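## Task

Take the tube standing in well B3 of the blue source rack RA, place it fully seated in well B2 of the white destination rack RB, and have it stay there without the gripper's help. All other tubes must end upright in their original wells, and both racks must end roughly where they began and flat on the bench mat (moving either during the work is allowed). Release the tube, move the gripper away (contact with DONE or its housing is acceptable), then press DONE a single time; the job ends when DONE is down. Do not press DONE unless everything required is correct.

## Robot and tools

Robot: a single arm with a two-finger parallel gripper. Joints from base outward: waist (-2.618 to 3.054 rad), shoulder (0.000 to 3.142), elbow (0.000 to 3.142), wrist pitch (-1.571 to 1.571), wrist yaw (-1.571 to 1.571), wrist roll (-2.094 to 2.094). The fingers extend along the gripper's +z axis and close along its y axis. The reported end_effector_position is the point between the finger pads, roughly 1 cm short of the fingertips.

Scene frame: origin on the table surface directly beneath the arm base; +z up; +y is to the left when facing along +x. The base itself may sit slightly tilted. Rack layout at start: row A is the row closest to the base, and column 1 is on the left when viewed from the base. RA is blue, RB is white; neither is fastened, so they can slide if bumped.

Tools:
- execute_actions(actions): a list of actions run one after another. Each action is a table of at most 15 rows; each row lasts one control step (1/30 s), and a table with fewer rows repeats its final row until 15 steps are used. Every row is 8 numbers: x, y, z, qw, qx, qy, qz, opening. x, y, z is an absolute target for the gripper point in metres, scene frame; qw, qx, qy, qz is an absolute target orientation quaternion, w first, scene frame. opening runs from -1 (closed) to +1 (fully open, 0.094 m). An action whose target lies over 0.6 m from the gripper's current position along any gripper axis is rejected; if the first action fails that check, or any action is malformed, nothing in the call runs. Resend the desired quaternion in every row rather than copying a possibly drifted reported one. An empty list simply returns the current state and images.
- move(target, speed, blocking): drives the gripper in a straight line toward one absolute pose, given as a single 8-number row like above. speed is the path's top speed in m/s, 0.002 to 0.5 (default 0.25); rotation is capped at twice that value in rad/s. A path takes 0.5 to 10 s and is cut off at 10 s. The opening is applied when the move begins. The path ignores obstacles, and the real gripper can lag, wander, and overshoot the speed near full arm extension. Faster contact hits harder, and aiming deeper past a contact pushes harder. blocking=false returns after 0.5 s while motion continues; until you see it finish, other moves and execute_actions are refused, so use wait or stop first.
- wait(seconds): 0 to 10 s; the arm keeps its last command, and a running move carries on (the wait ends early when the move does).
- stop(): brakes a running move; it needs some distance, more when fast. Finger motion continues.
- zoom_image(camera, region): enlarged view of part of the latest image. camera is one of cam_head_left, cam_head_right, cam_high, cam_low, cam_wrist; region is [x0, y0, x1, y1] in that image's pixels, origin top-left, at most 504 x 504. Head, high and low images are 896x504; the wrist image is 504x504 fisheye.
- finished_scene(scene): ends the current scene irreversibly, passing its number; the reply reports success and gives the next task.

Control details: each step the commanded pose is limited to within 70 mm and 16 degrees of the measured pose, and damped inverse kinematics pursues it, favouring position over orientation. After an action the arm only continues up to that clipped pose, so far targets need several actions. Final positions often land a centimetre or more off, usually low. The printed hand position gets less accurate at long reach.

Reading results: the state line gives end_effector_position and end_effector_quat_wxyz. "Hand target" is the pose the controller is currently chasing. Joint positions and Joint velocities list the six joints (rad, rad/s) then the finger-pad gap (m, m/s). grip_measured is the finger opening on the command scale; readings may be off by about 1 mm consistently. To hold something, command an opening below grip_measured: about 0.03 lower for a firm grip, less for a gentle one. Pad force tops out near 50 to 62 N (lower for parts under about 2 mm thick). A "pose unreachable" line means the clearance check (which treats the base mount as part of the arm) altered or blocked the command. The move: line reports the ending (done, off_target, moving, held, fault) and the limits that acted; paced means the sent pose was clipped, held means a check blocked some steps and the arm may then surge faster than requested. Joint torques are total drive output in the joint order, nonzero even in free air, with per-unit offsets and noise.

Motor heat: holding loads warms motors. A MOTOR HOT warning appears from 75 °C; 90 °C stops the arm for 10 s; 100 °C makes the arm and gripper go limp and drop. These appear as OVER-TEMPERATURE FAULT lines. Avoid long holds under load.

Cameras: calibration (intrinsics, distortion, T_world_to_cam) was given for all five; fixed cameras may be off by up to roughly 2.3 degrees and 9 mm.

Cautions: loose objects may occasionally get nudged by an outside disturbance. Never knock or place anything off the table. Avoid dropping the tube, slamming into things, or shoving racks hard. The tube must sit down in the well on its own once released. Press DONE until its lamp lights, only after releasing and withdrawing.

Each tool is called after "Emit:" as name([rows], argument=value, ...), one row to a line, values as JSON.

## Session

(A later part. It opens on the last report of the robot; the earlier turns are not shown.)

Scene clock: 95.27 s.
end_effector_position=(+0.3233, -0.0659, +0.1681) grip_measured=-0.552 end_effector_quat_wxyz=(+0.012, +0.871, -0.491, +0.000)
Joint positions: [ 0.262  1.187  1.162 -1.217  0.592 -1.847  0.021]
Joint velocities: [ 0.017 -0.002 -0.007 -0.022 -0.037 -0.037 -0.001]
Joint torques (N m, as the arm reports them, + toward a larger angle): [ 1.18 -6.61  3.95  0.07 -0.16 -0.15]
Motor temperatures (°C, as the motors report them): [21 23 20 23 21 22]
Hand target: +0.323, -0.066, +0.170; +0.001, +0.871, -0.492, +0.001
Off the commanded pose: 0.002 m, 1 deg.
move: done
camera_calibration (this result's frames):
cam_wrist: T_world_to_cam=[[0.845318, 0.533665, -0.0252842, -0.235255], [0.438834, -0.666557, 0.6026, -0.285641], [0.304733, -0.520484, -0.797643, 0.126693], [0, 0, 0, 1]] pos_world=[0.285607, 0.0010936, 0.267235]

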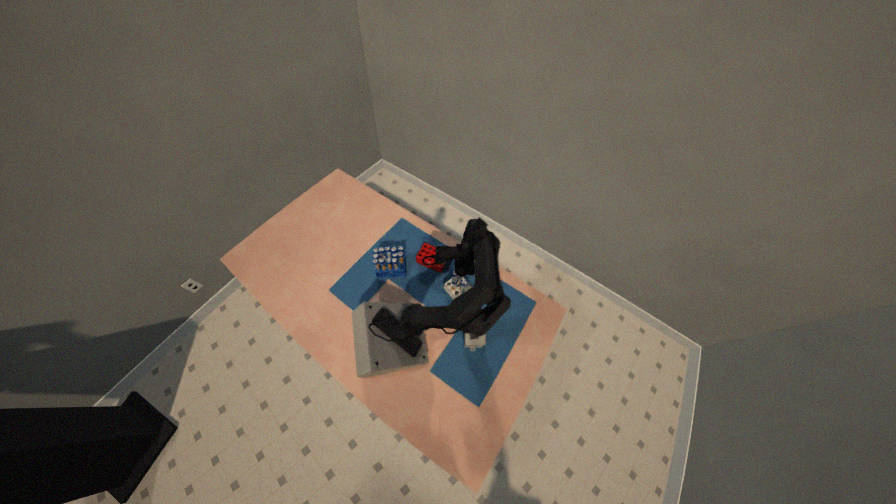

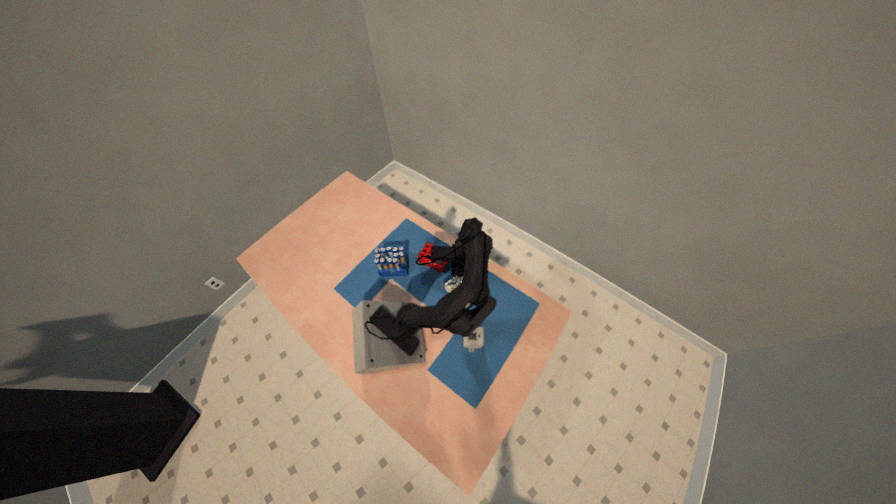

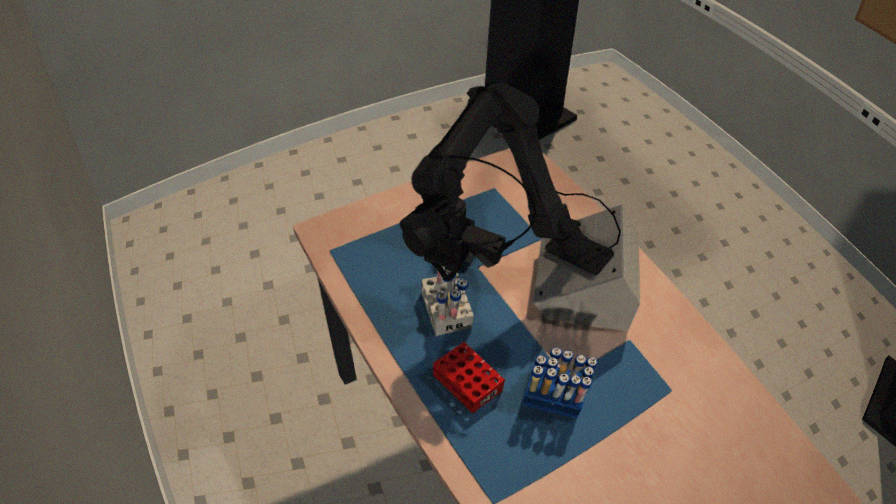

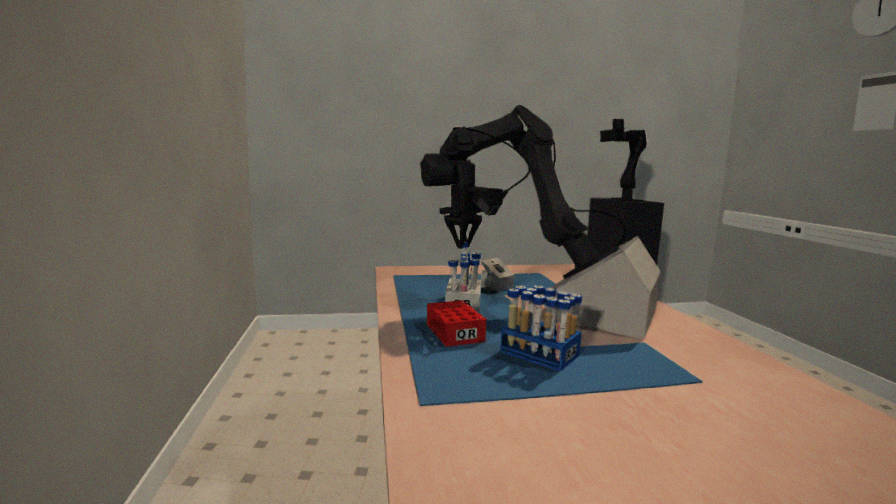

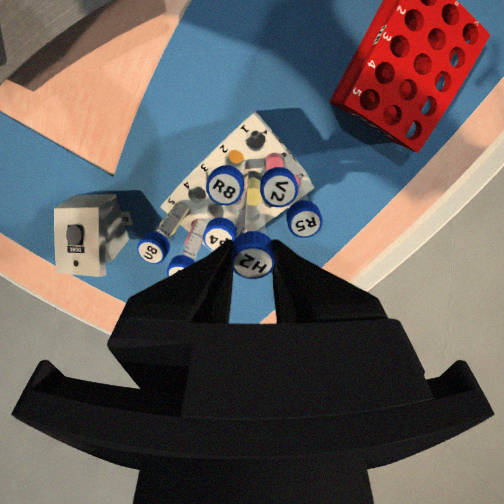

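Emit:
move(target=[0.323,-0.065,0.125,0,0.87,-0.492,0,-0.6], speed=0.02)

Scene clock: 99.43 s.
end_effector_position=(+0.3229, -0.0673, +0.1275) grip_measured=-0.552 end_effector_quat_wxyz=(+0.008, +0.870, -0.492, +0.002)
Joint positions: [ 0.143  1.187  1.027 -1.     0.544 -1.98   0.021]
Joint velocities: [-0.002  0.002 -0.002 -0.022 -0.037 -0.051  0.001]
Joint torques (N m, as the arm reports them, + toward a larger angle): [ 0.87 -5.57  3.66  0.19 -0.18 -0.04]
Motor temperatures (°C, as the motors report them): [21 23 20 23 21 22]
Hand target: +0.323, -0.066, +0.125; +0.002, +0.871, -0.492, +0.001
Off the commanded pose: 0.003 m, 1 deg.
move: done
camera_calibration (this result's frames):
cam_wrist: T_world_to_cam=[[0.847241, 0.530992, -0.0151854, -0.237284], [0.431967, -0.672038, 0.601472, -0.259877], [0.309172, -0.516152, -0.798749, 0.0927141], [0, 0, 0, 1]] pos_world=[0.284631, -0.000796403, 0.226761]

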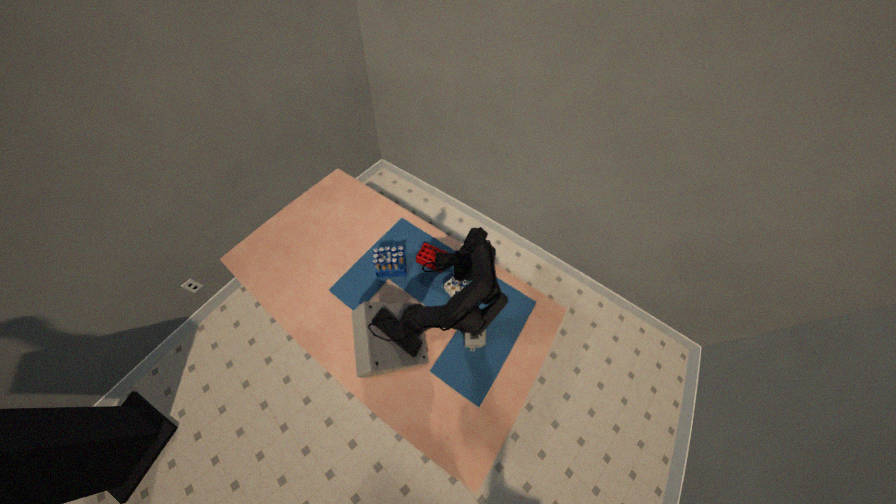

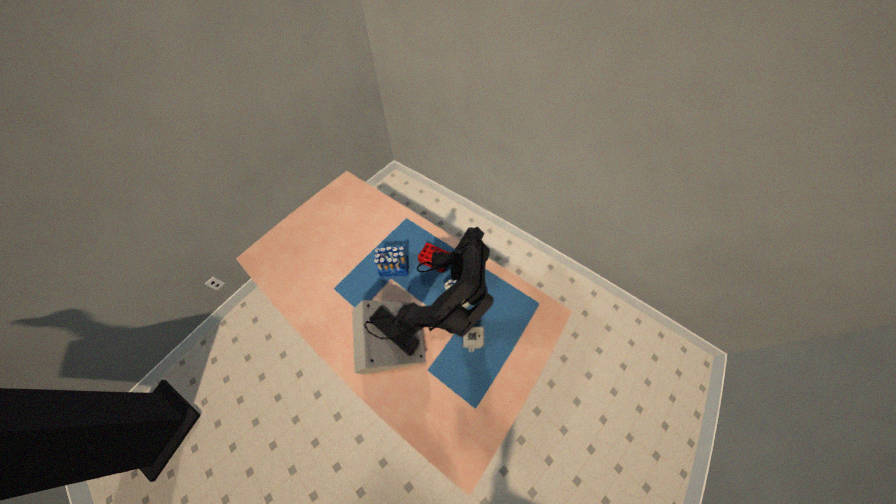

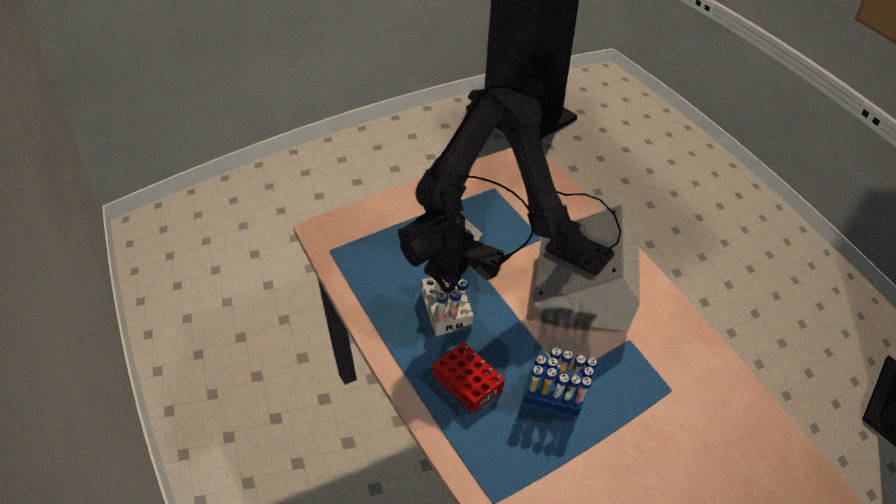

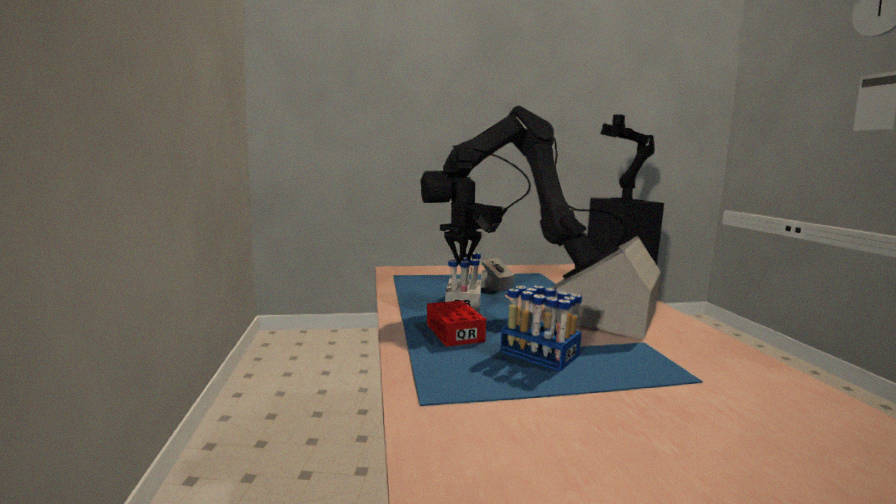

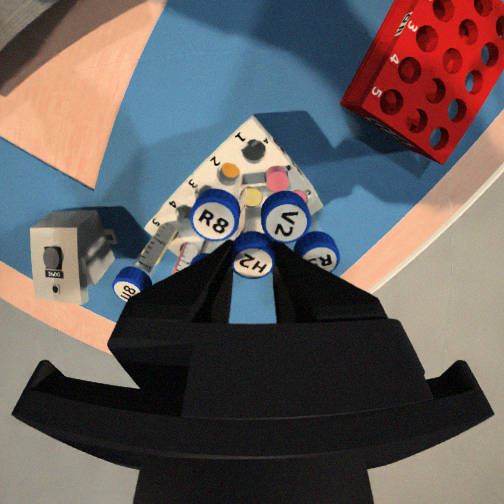

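Emit:
move(target=[0.323,-0.065,0.125,0,0.87,-0.492,0,-0.4], speed=0.02)

Emit:
move(target=[0.323,-0.065,0.18,0,0.87,-0.492,0,-0.4], speed=0.05)

Emit:
move(target=[0.177,-0.222,0.13,0,0.707,-0.707,0,-1], speed=0.12)

Scene clock: 110.53 s.
end_effector_position=(+0.3259, -0.0653, +0.1274) grip_measured=-0.402 end_effector_quat_wxyz=(+0.000, +0.869, -0.494, +0.004)
Joint positions: [ 0.143  1.187  1.027 -0.985  0.536 -1.983  0.028]
Joint velocities: [-0.007  0.022 -0.007 -0.007  0.081 -0.007 -0.001]
Joint torques (N m, as the arm reports them, + toward a larger angle): [ 0.97 -5.79  3.53  0.12 -0.13 -0.06]
Motor temperatures (°C, as the motors report them): [21 23 20 23 21 22]
Hand target: +0.323, -0.065, +0.125; +0.000, +0.871, -0.492, -0.000
Off the commanded pose: 0.004 m, 1 deg.
move: done
camera_calibration (this result's frames):
cam_wrist: T_world_to_cam=[[0.849791, 0.527119, -0.000184912, -0.243874], [0.422058, -0.680208, 0.599319, -0.256875], [0.315787, -0.509375, -0.80051, 0.0912945], [0, 0, 0, 1]] pos_world=[0.286829, 0.000325615, 0.226987]

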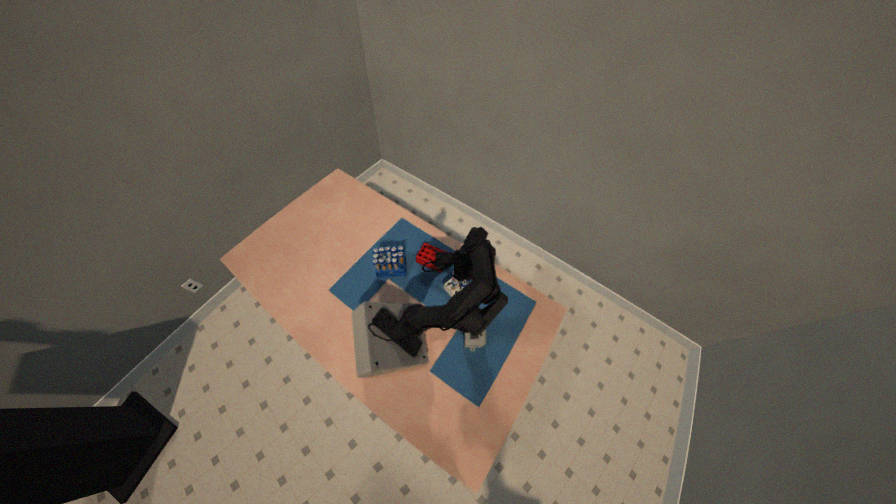

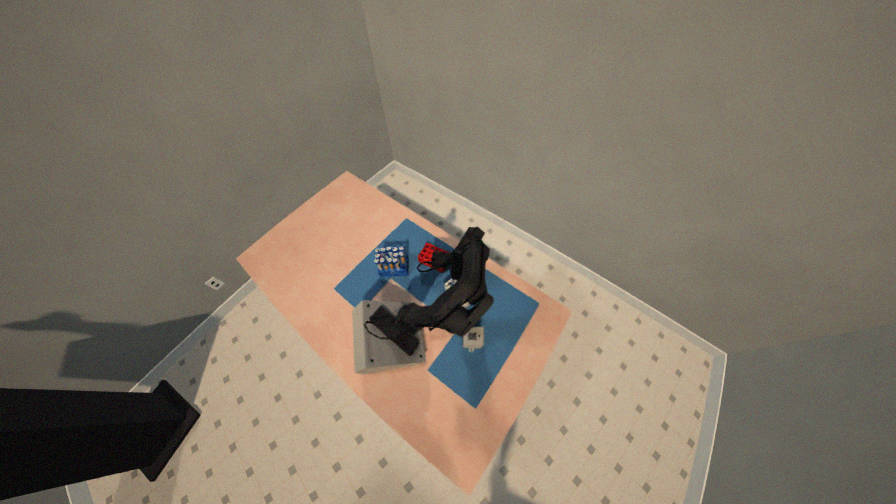

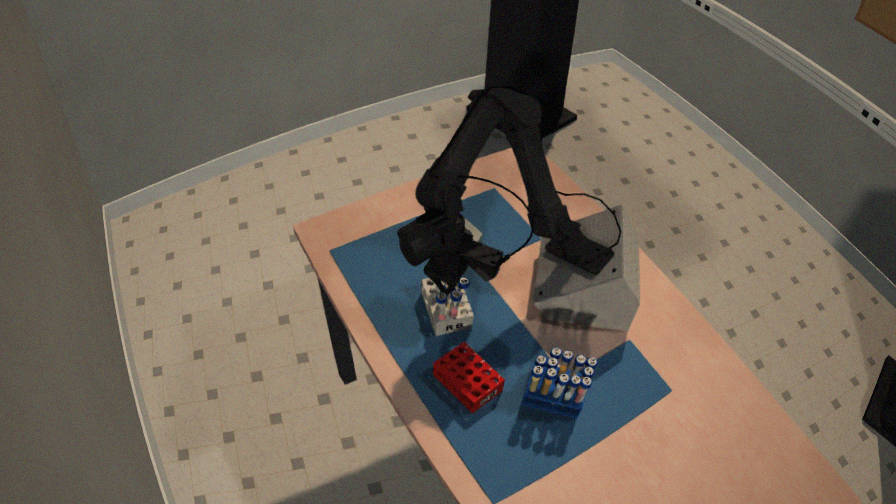

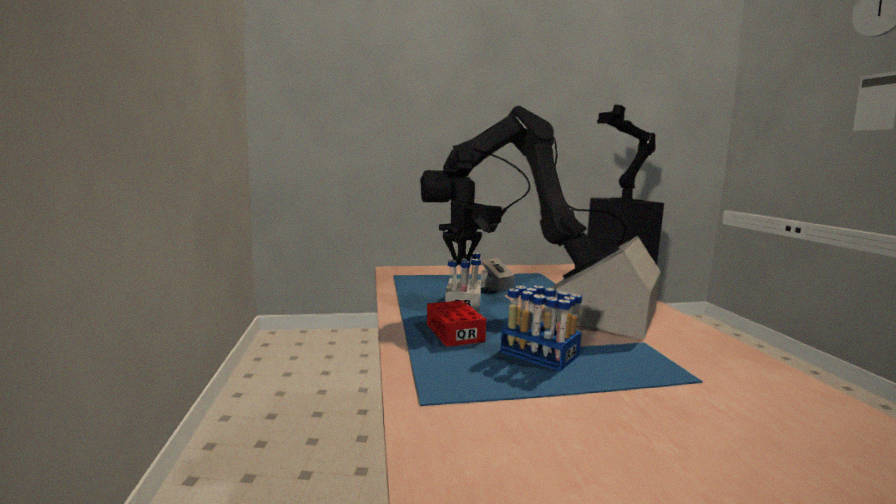

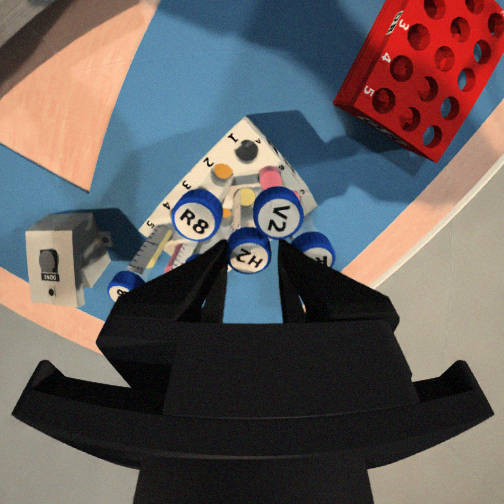

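Scene clock: 112.10 s.
end_effector_position=(+0.3188, -0.0637, +0.1676) grip_measured=-0.402 end_effector_quat_wxyz=(+0.013, +0.873, -0.488, -0.008)
Joint positions: [ 0.267  1.187  1.157 -1.23   0.583 -1.839  0.028]
Joint velocities: [ 0.012 -0.012  0.007 -0.081 -0.051 -0.007  0.   ]
Joint torques (N m, as the arm reports them, + toward a larger angle): [ 3.26 -6.65  6.02 -0.17 -0.09  0.14]
Motor temperatures (°C, as the motors report them): [21 23 20 23 21 22]
Hand target: +0.323, -0.064, +0.179; -0.002, +0.870, -0.493, -0.001
Off the commanded pose: 0.013 m, 2 deg.
move: off_target
camera_calibration (this result's frames):
cam_wrist: T_world_to_cam=[[0.841513, 0.539133, -0.0345324, -0.229514], [0.452294, -0.668128, 0.590791, -0.284247], [0.295443, -0.512777, -0.806085, 0.133774], [0, 0, 0, 1]] pos_world=[0.282179, 0.00242111, 0.267838]

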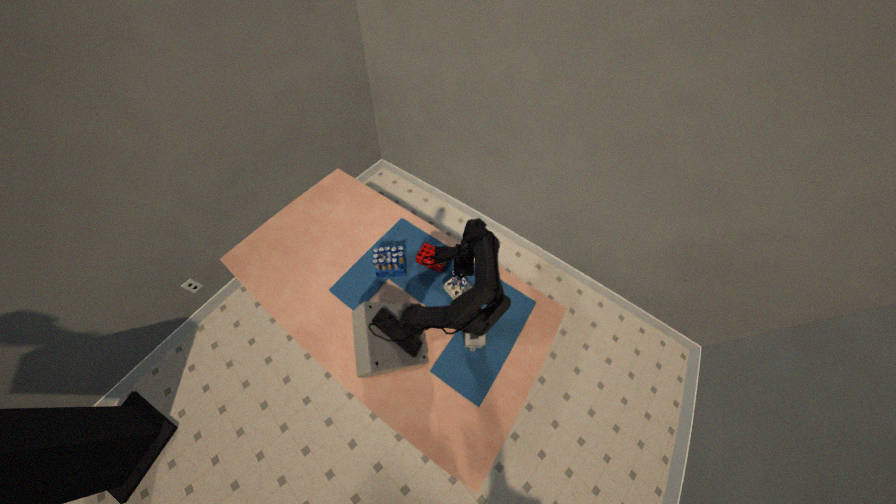

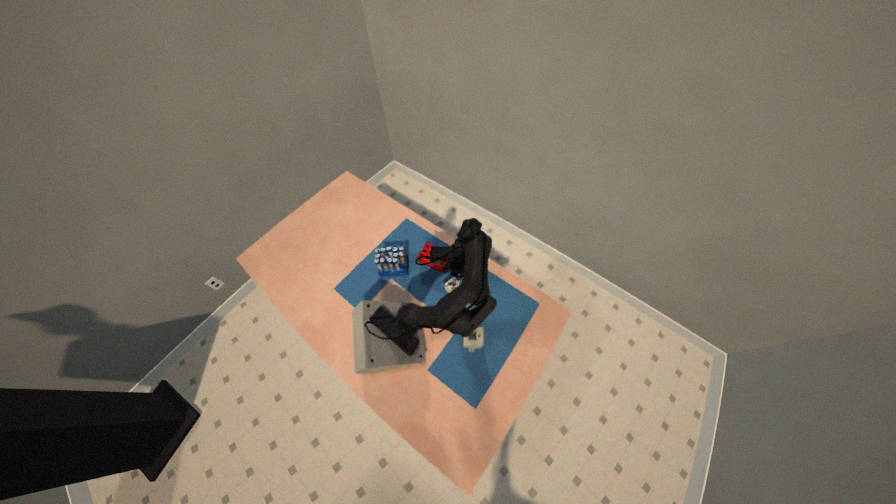

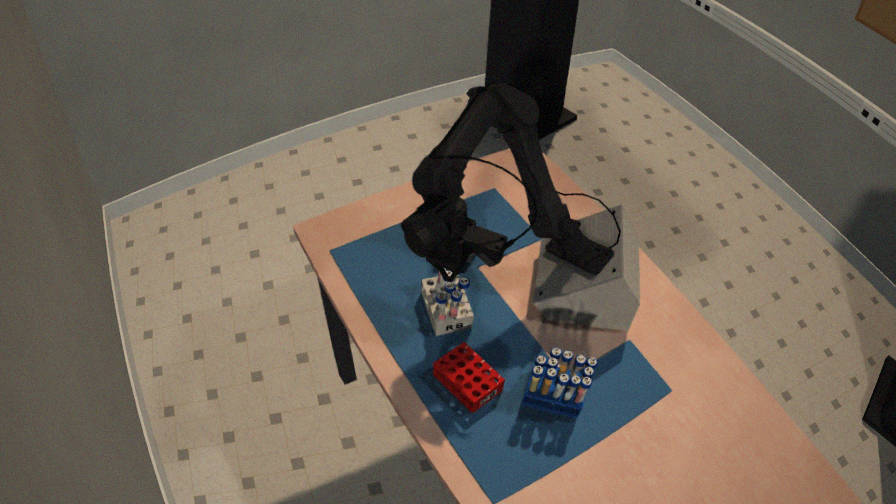

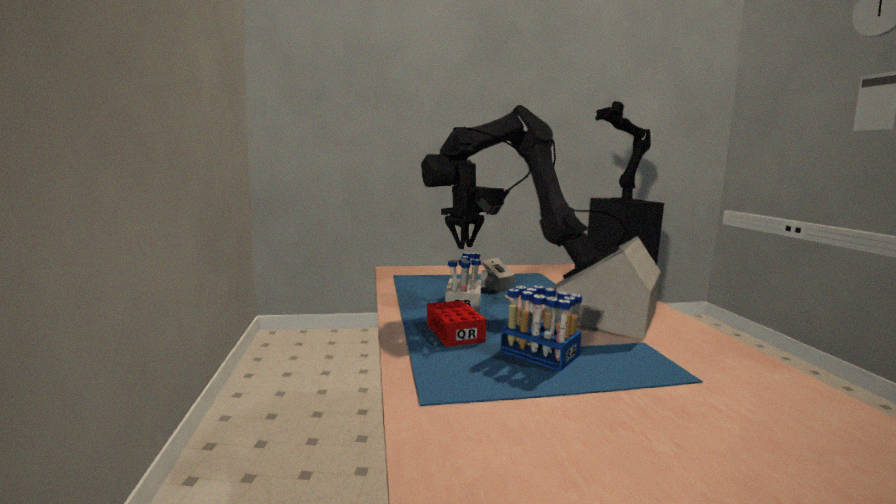

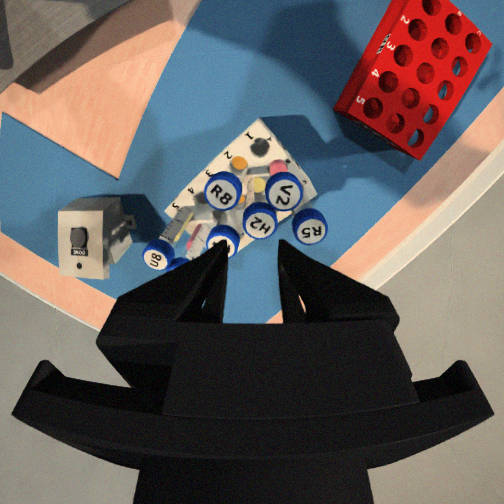

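Scene clock: 114.90 s.
end_effector_position=(+0.1740, -0.2241, +0.1326) grip_measured=-0.989 end_effector_quat_wxyz=(-0.159, -0.625, +0.764, -0.009)
Joint positions: [-0.807  0.776  0.813 -0.985  0.327 -2.076  0.001]
Joint velocities: [-0.017 -0.007  0.002 -0.007  0.037 -0.051  0.   ]
Joint torques (N m, as the arm reports them, + toward a larger angle): [-0.9  -5.54  4.34  0.1   0.09 -0.1 ]
Motor temperatures (°C, as the motors report them): [21 23 20 23 21 22]
Hand target: +0.173, -0.224, +0.133; -0.157, -0.626, +0.764, -0.011
Off the commanded pose: 0.004 m, 22 deg; orientation clipped at the last step of the last action.
joint sent to its limit — the command would take joint 6 (wrist roll) past its lower limit, so that joint was sent only as far as its limit.
move: off_target; limits=paced
camera_calibration (this result's frames):
cam_wrist: T_world_to_cam=[[0.960341, -0.200754, -0.193502, -0.187798], [0.0194788, -0.643983, 0.764792, -0.247636], [-0.278147, -0.73823, -0.614533, 0.0899745], [0, 0, 0, 1]] pos_world=[0.2102, -0.130753, 0.208343]

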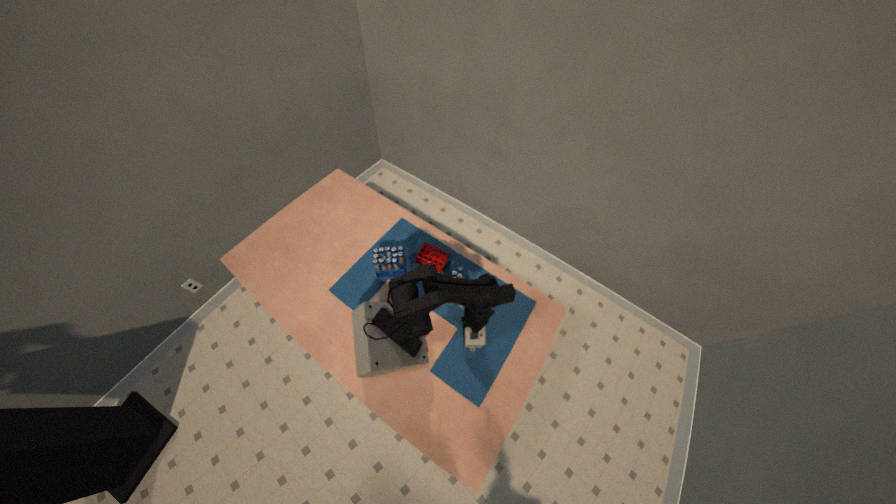

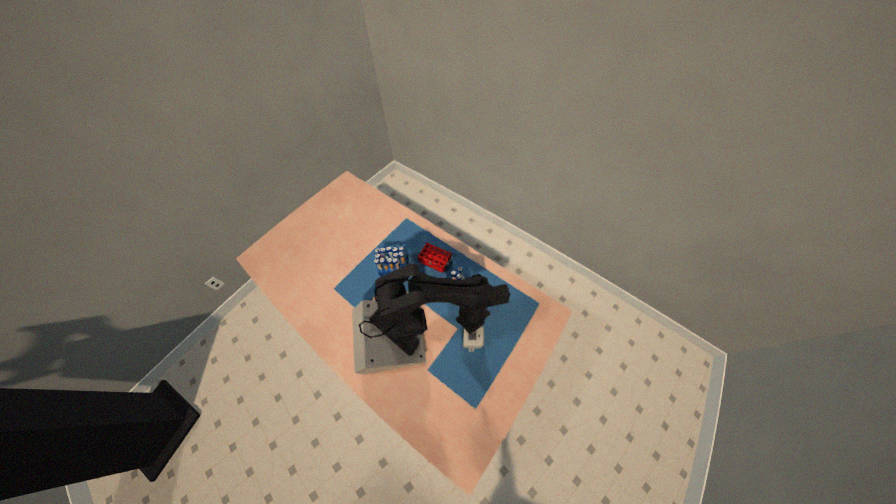

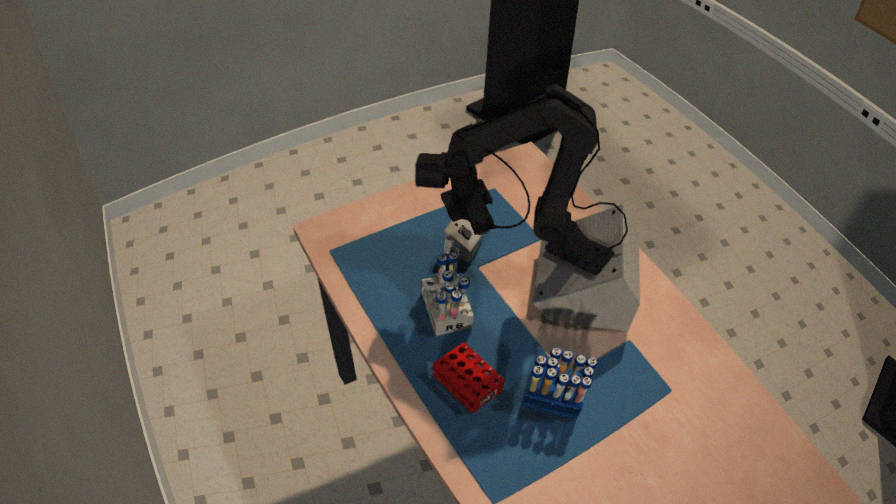

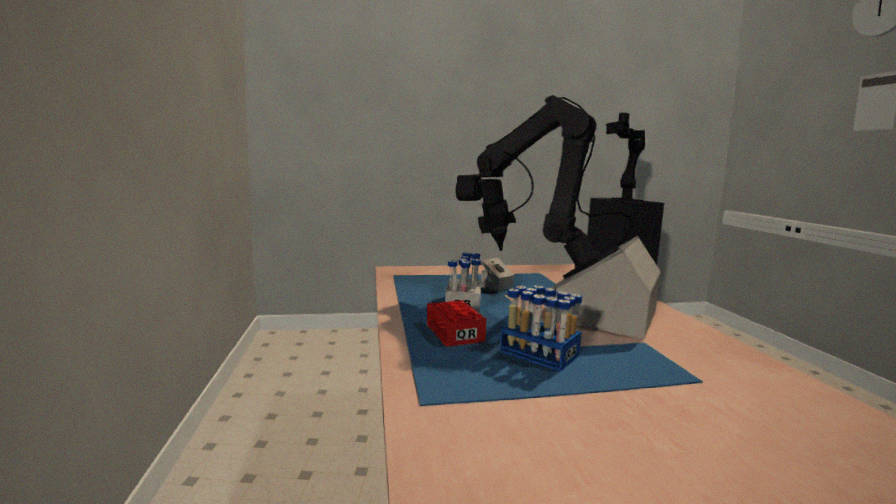

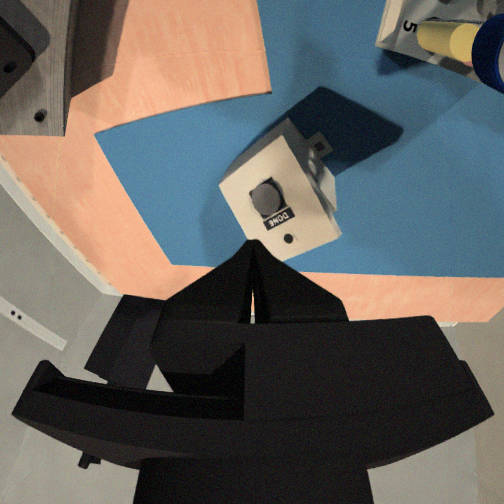

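Emit:
move(target=[0.174,-0.23,0.11,0,0.259,-0.966,0,-1], speed=0.1)

Emit:
zoom_image(camera="cam_low", region=[420,220,540,310])

Scene clock: 124.20 s.
end_effector_position=(+0.1732, -0.2309, +0.1139) grip_measured=-0.989 end_effector_quat_wxyz=(-0.011, -0.276, +0.961, -0.005)
Joint positions: [-1.257  0.838  0.793 -0.905 -0.239 -1.631  0.001]
Joint velocities: [ 0.007  0.012 -0.007  0.007 -0.081 -0.037 -0.   ]
Joint torques (N m, as the arm reports them, + toward a larger angle): [-1.24 -2.94  4.26  0.14 -0.23  0.07]
Motor temperatures (°C, as the motors report them): [21 23 20 23 21 22]
Hand target: +0.172, -0.231, +0.110; -0.007, -0.262, +0.965, +0.001
Off the commanded pose: 0.004 m, 2 deg.
move: done
camera_calibration (this result's frames):
cam_wrist: T_world_to_cam=[[0.545557, -0.838073, 0.000687573, -0.289513], [-0.663038, -0.431113, 0.611983, -0.0529386], [-0.51259, -0.334327, -0.790871, 0.227127], [0, 0, 0, 1]] pos_world=[0.239269, -0.189521, 0.212225]

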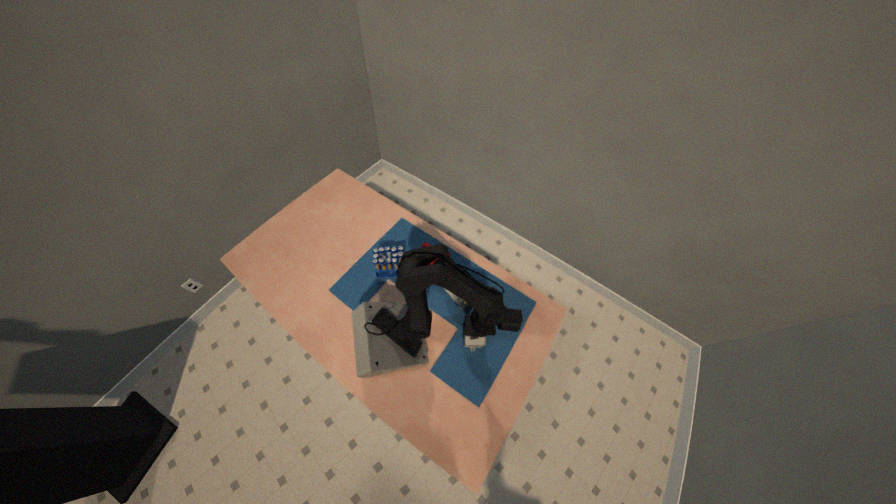

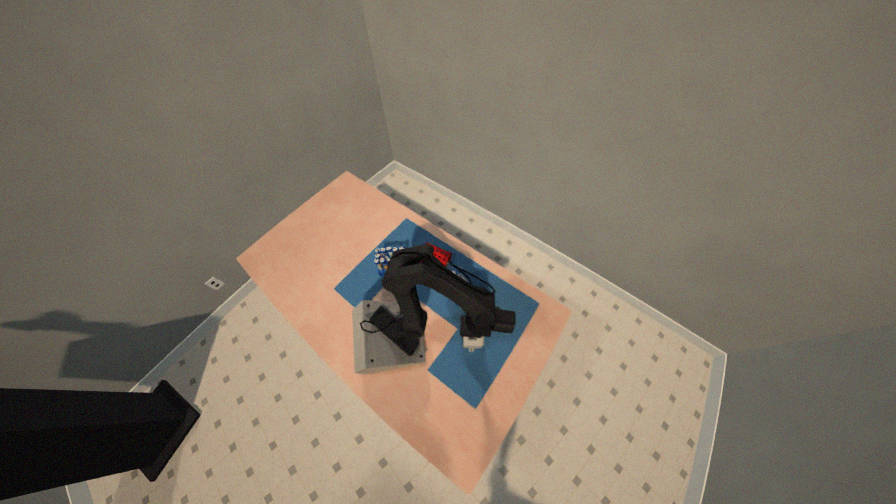

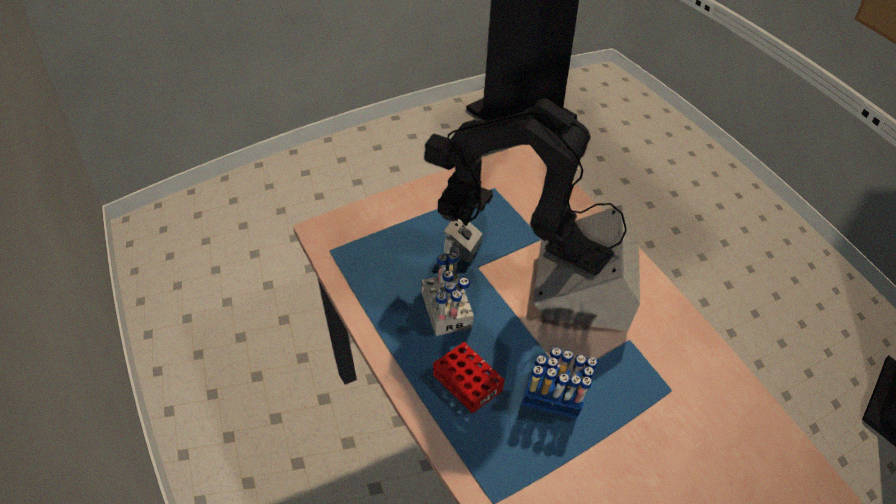

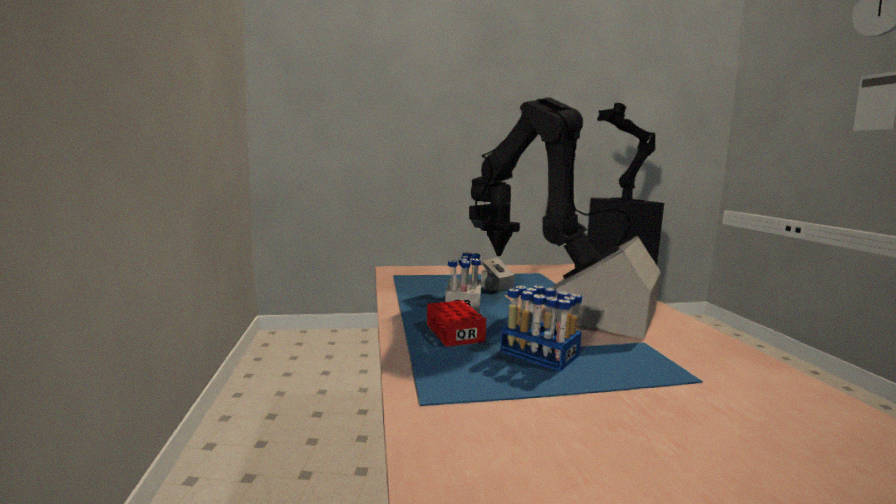

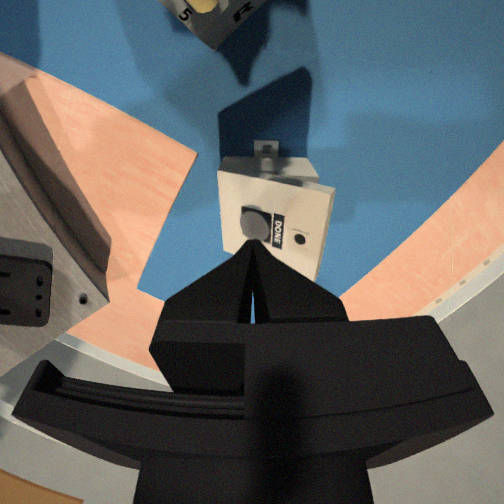

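Region (420, 220, 540, 310) of cam_low's 896x504 image, scaled by 4.200, with more detail than that image has; it fills the top 378 rows of this view, and the rest is white.

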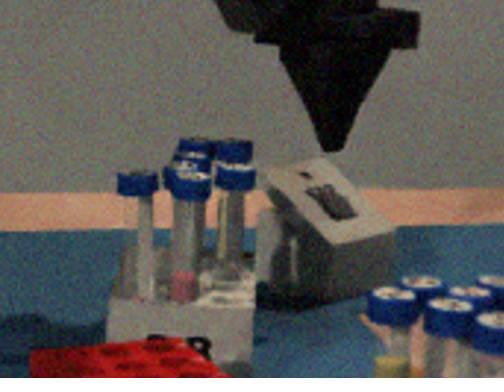

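Emit:
move(target=[0.173,-0.234,0.078,0,0.259,-0.966,0,-1], speed=0.015)

Scene clock: 132.47 s.
end_effector_position=(+0.1698, -0.2374, +0.0816) grip_measured=-0.989 end_effector_quat_wxyz=(-0.008, -0.261, +0.965, -0.005)
Joint positions: [-1.246  0.924  0.723 -0.746 -0.237 -1.591  0.001]
Joint velocities: [-0.002  0.012 -0.002 -0.007  0.022  0.007 -0.001]
Joint torques (N m, as the arm reports them, + toward a larger angle): [ 0.57 -4.15  3.98  0.18 -0.17  0.08]
Motor temperatures (°C, as the motors report them): [21 22 20 23 21 22]
Hand target: +0.173, -0.235, +0.078; +0.000, -0.259, +0.966, -0.000
Off the commanded pose: 0.006 m, 1 deg.
move: done
camera_calibration (this result's frames):
cam_wrist: T_world_to_cam=[[0.520264, -0.854003, 0.00206476, -0.292617], [-0.678486, -0.411868, 0.608294, -0.0307577], [-0.518634, -0.317874, -0.793709, 0.202867], [0, 0, 0, 1]] pos_world=[0.236583, -0.198077, 0.180332]

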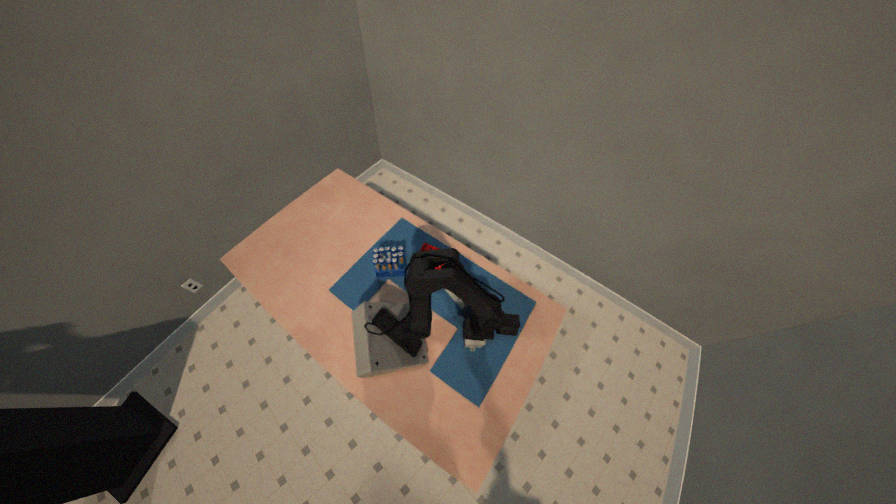

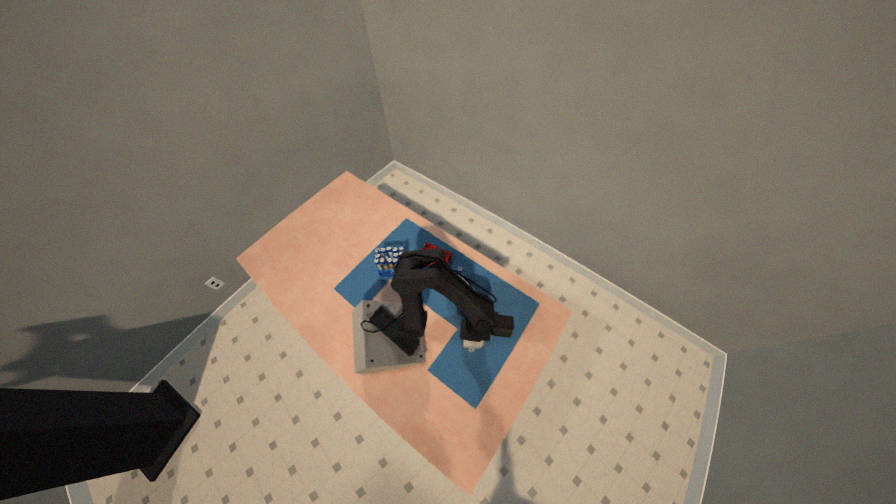

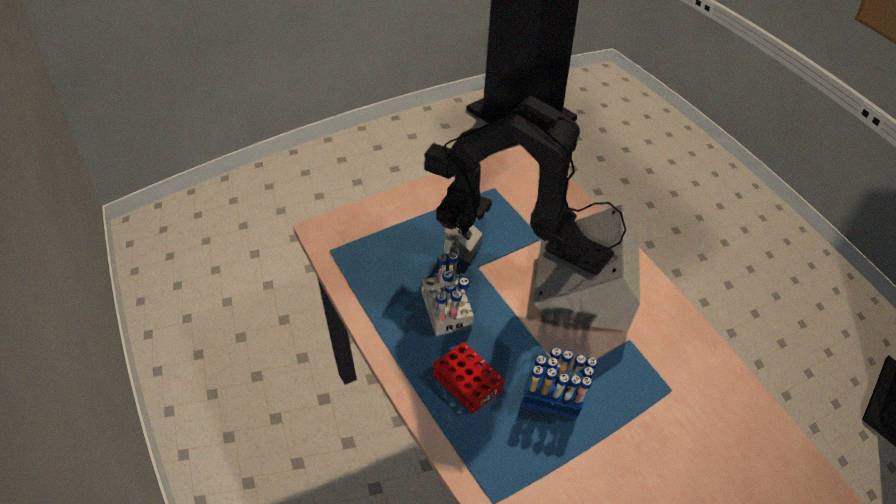

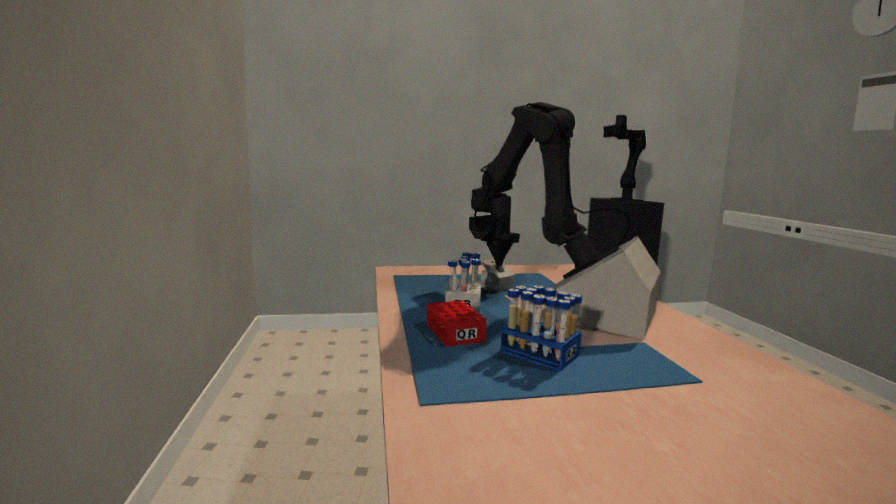

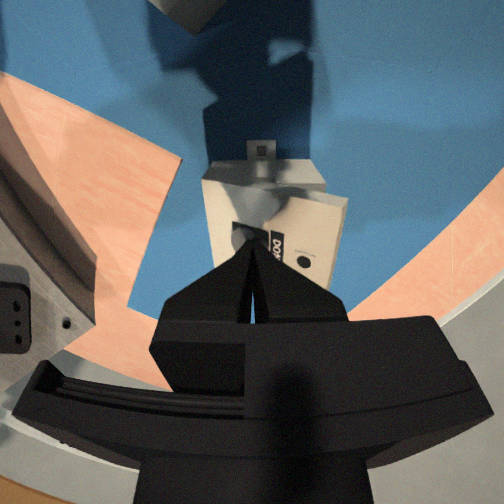

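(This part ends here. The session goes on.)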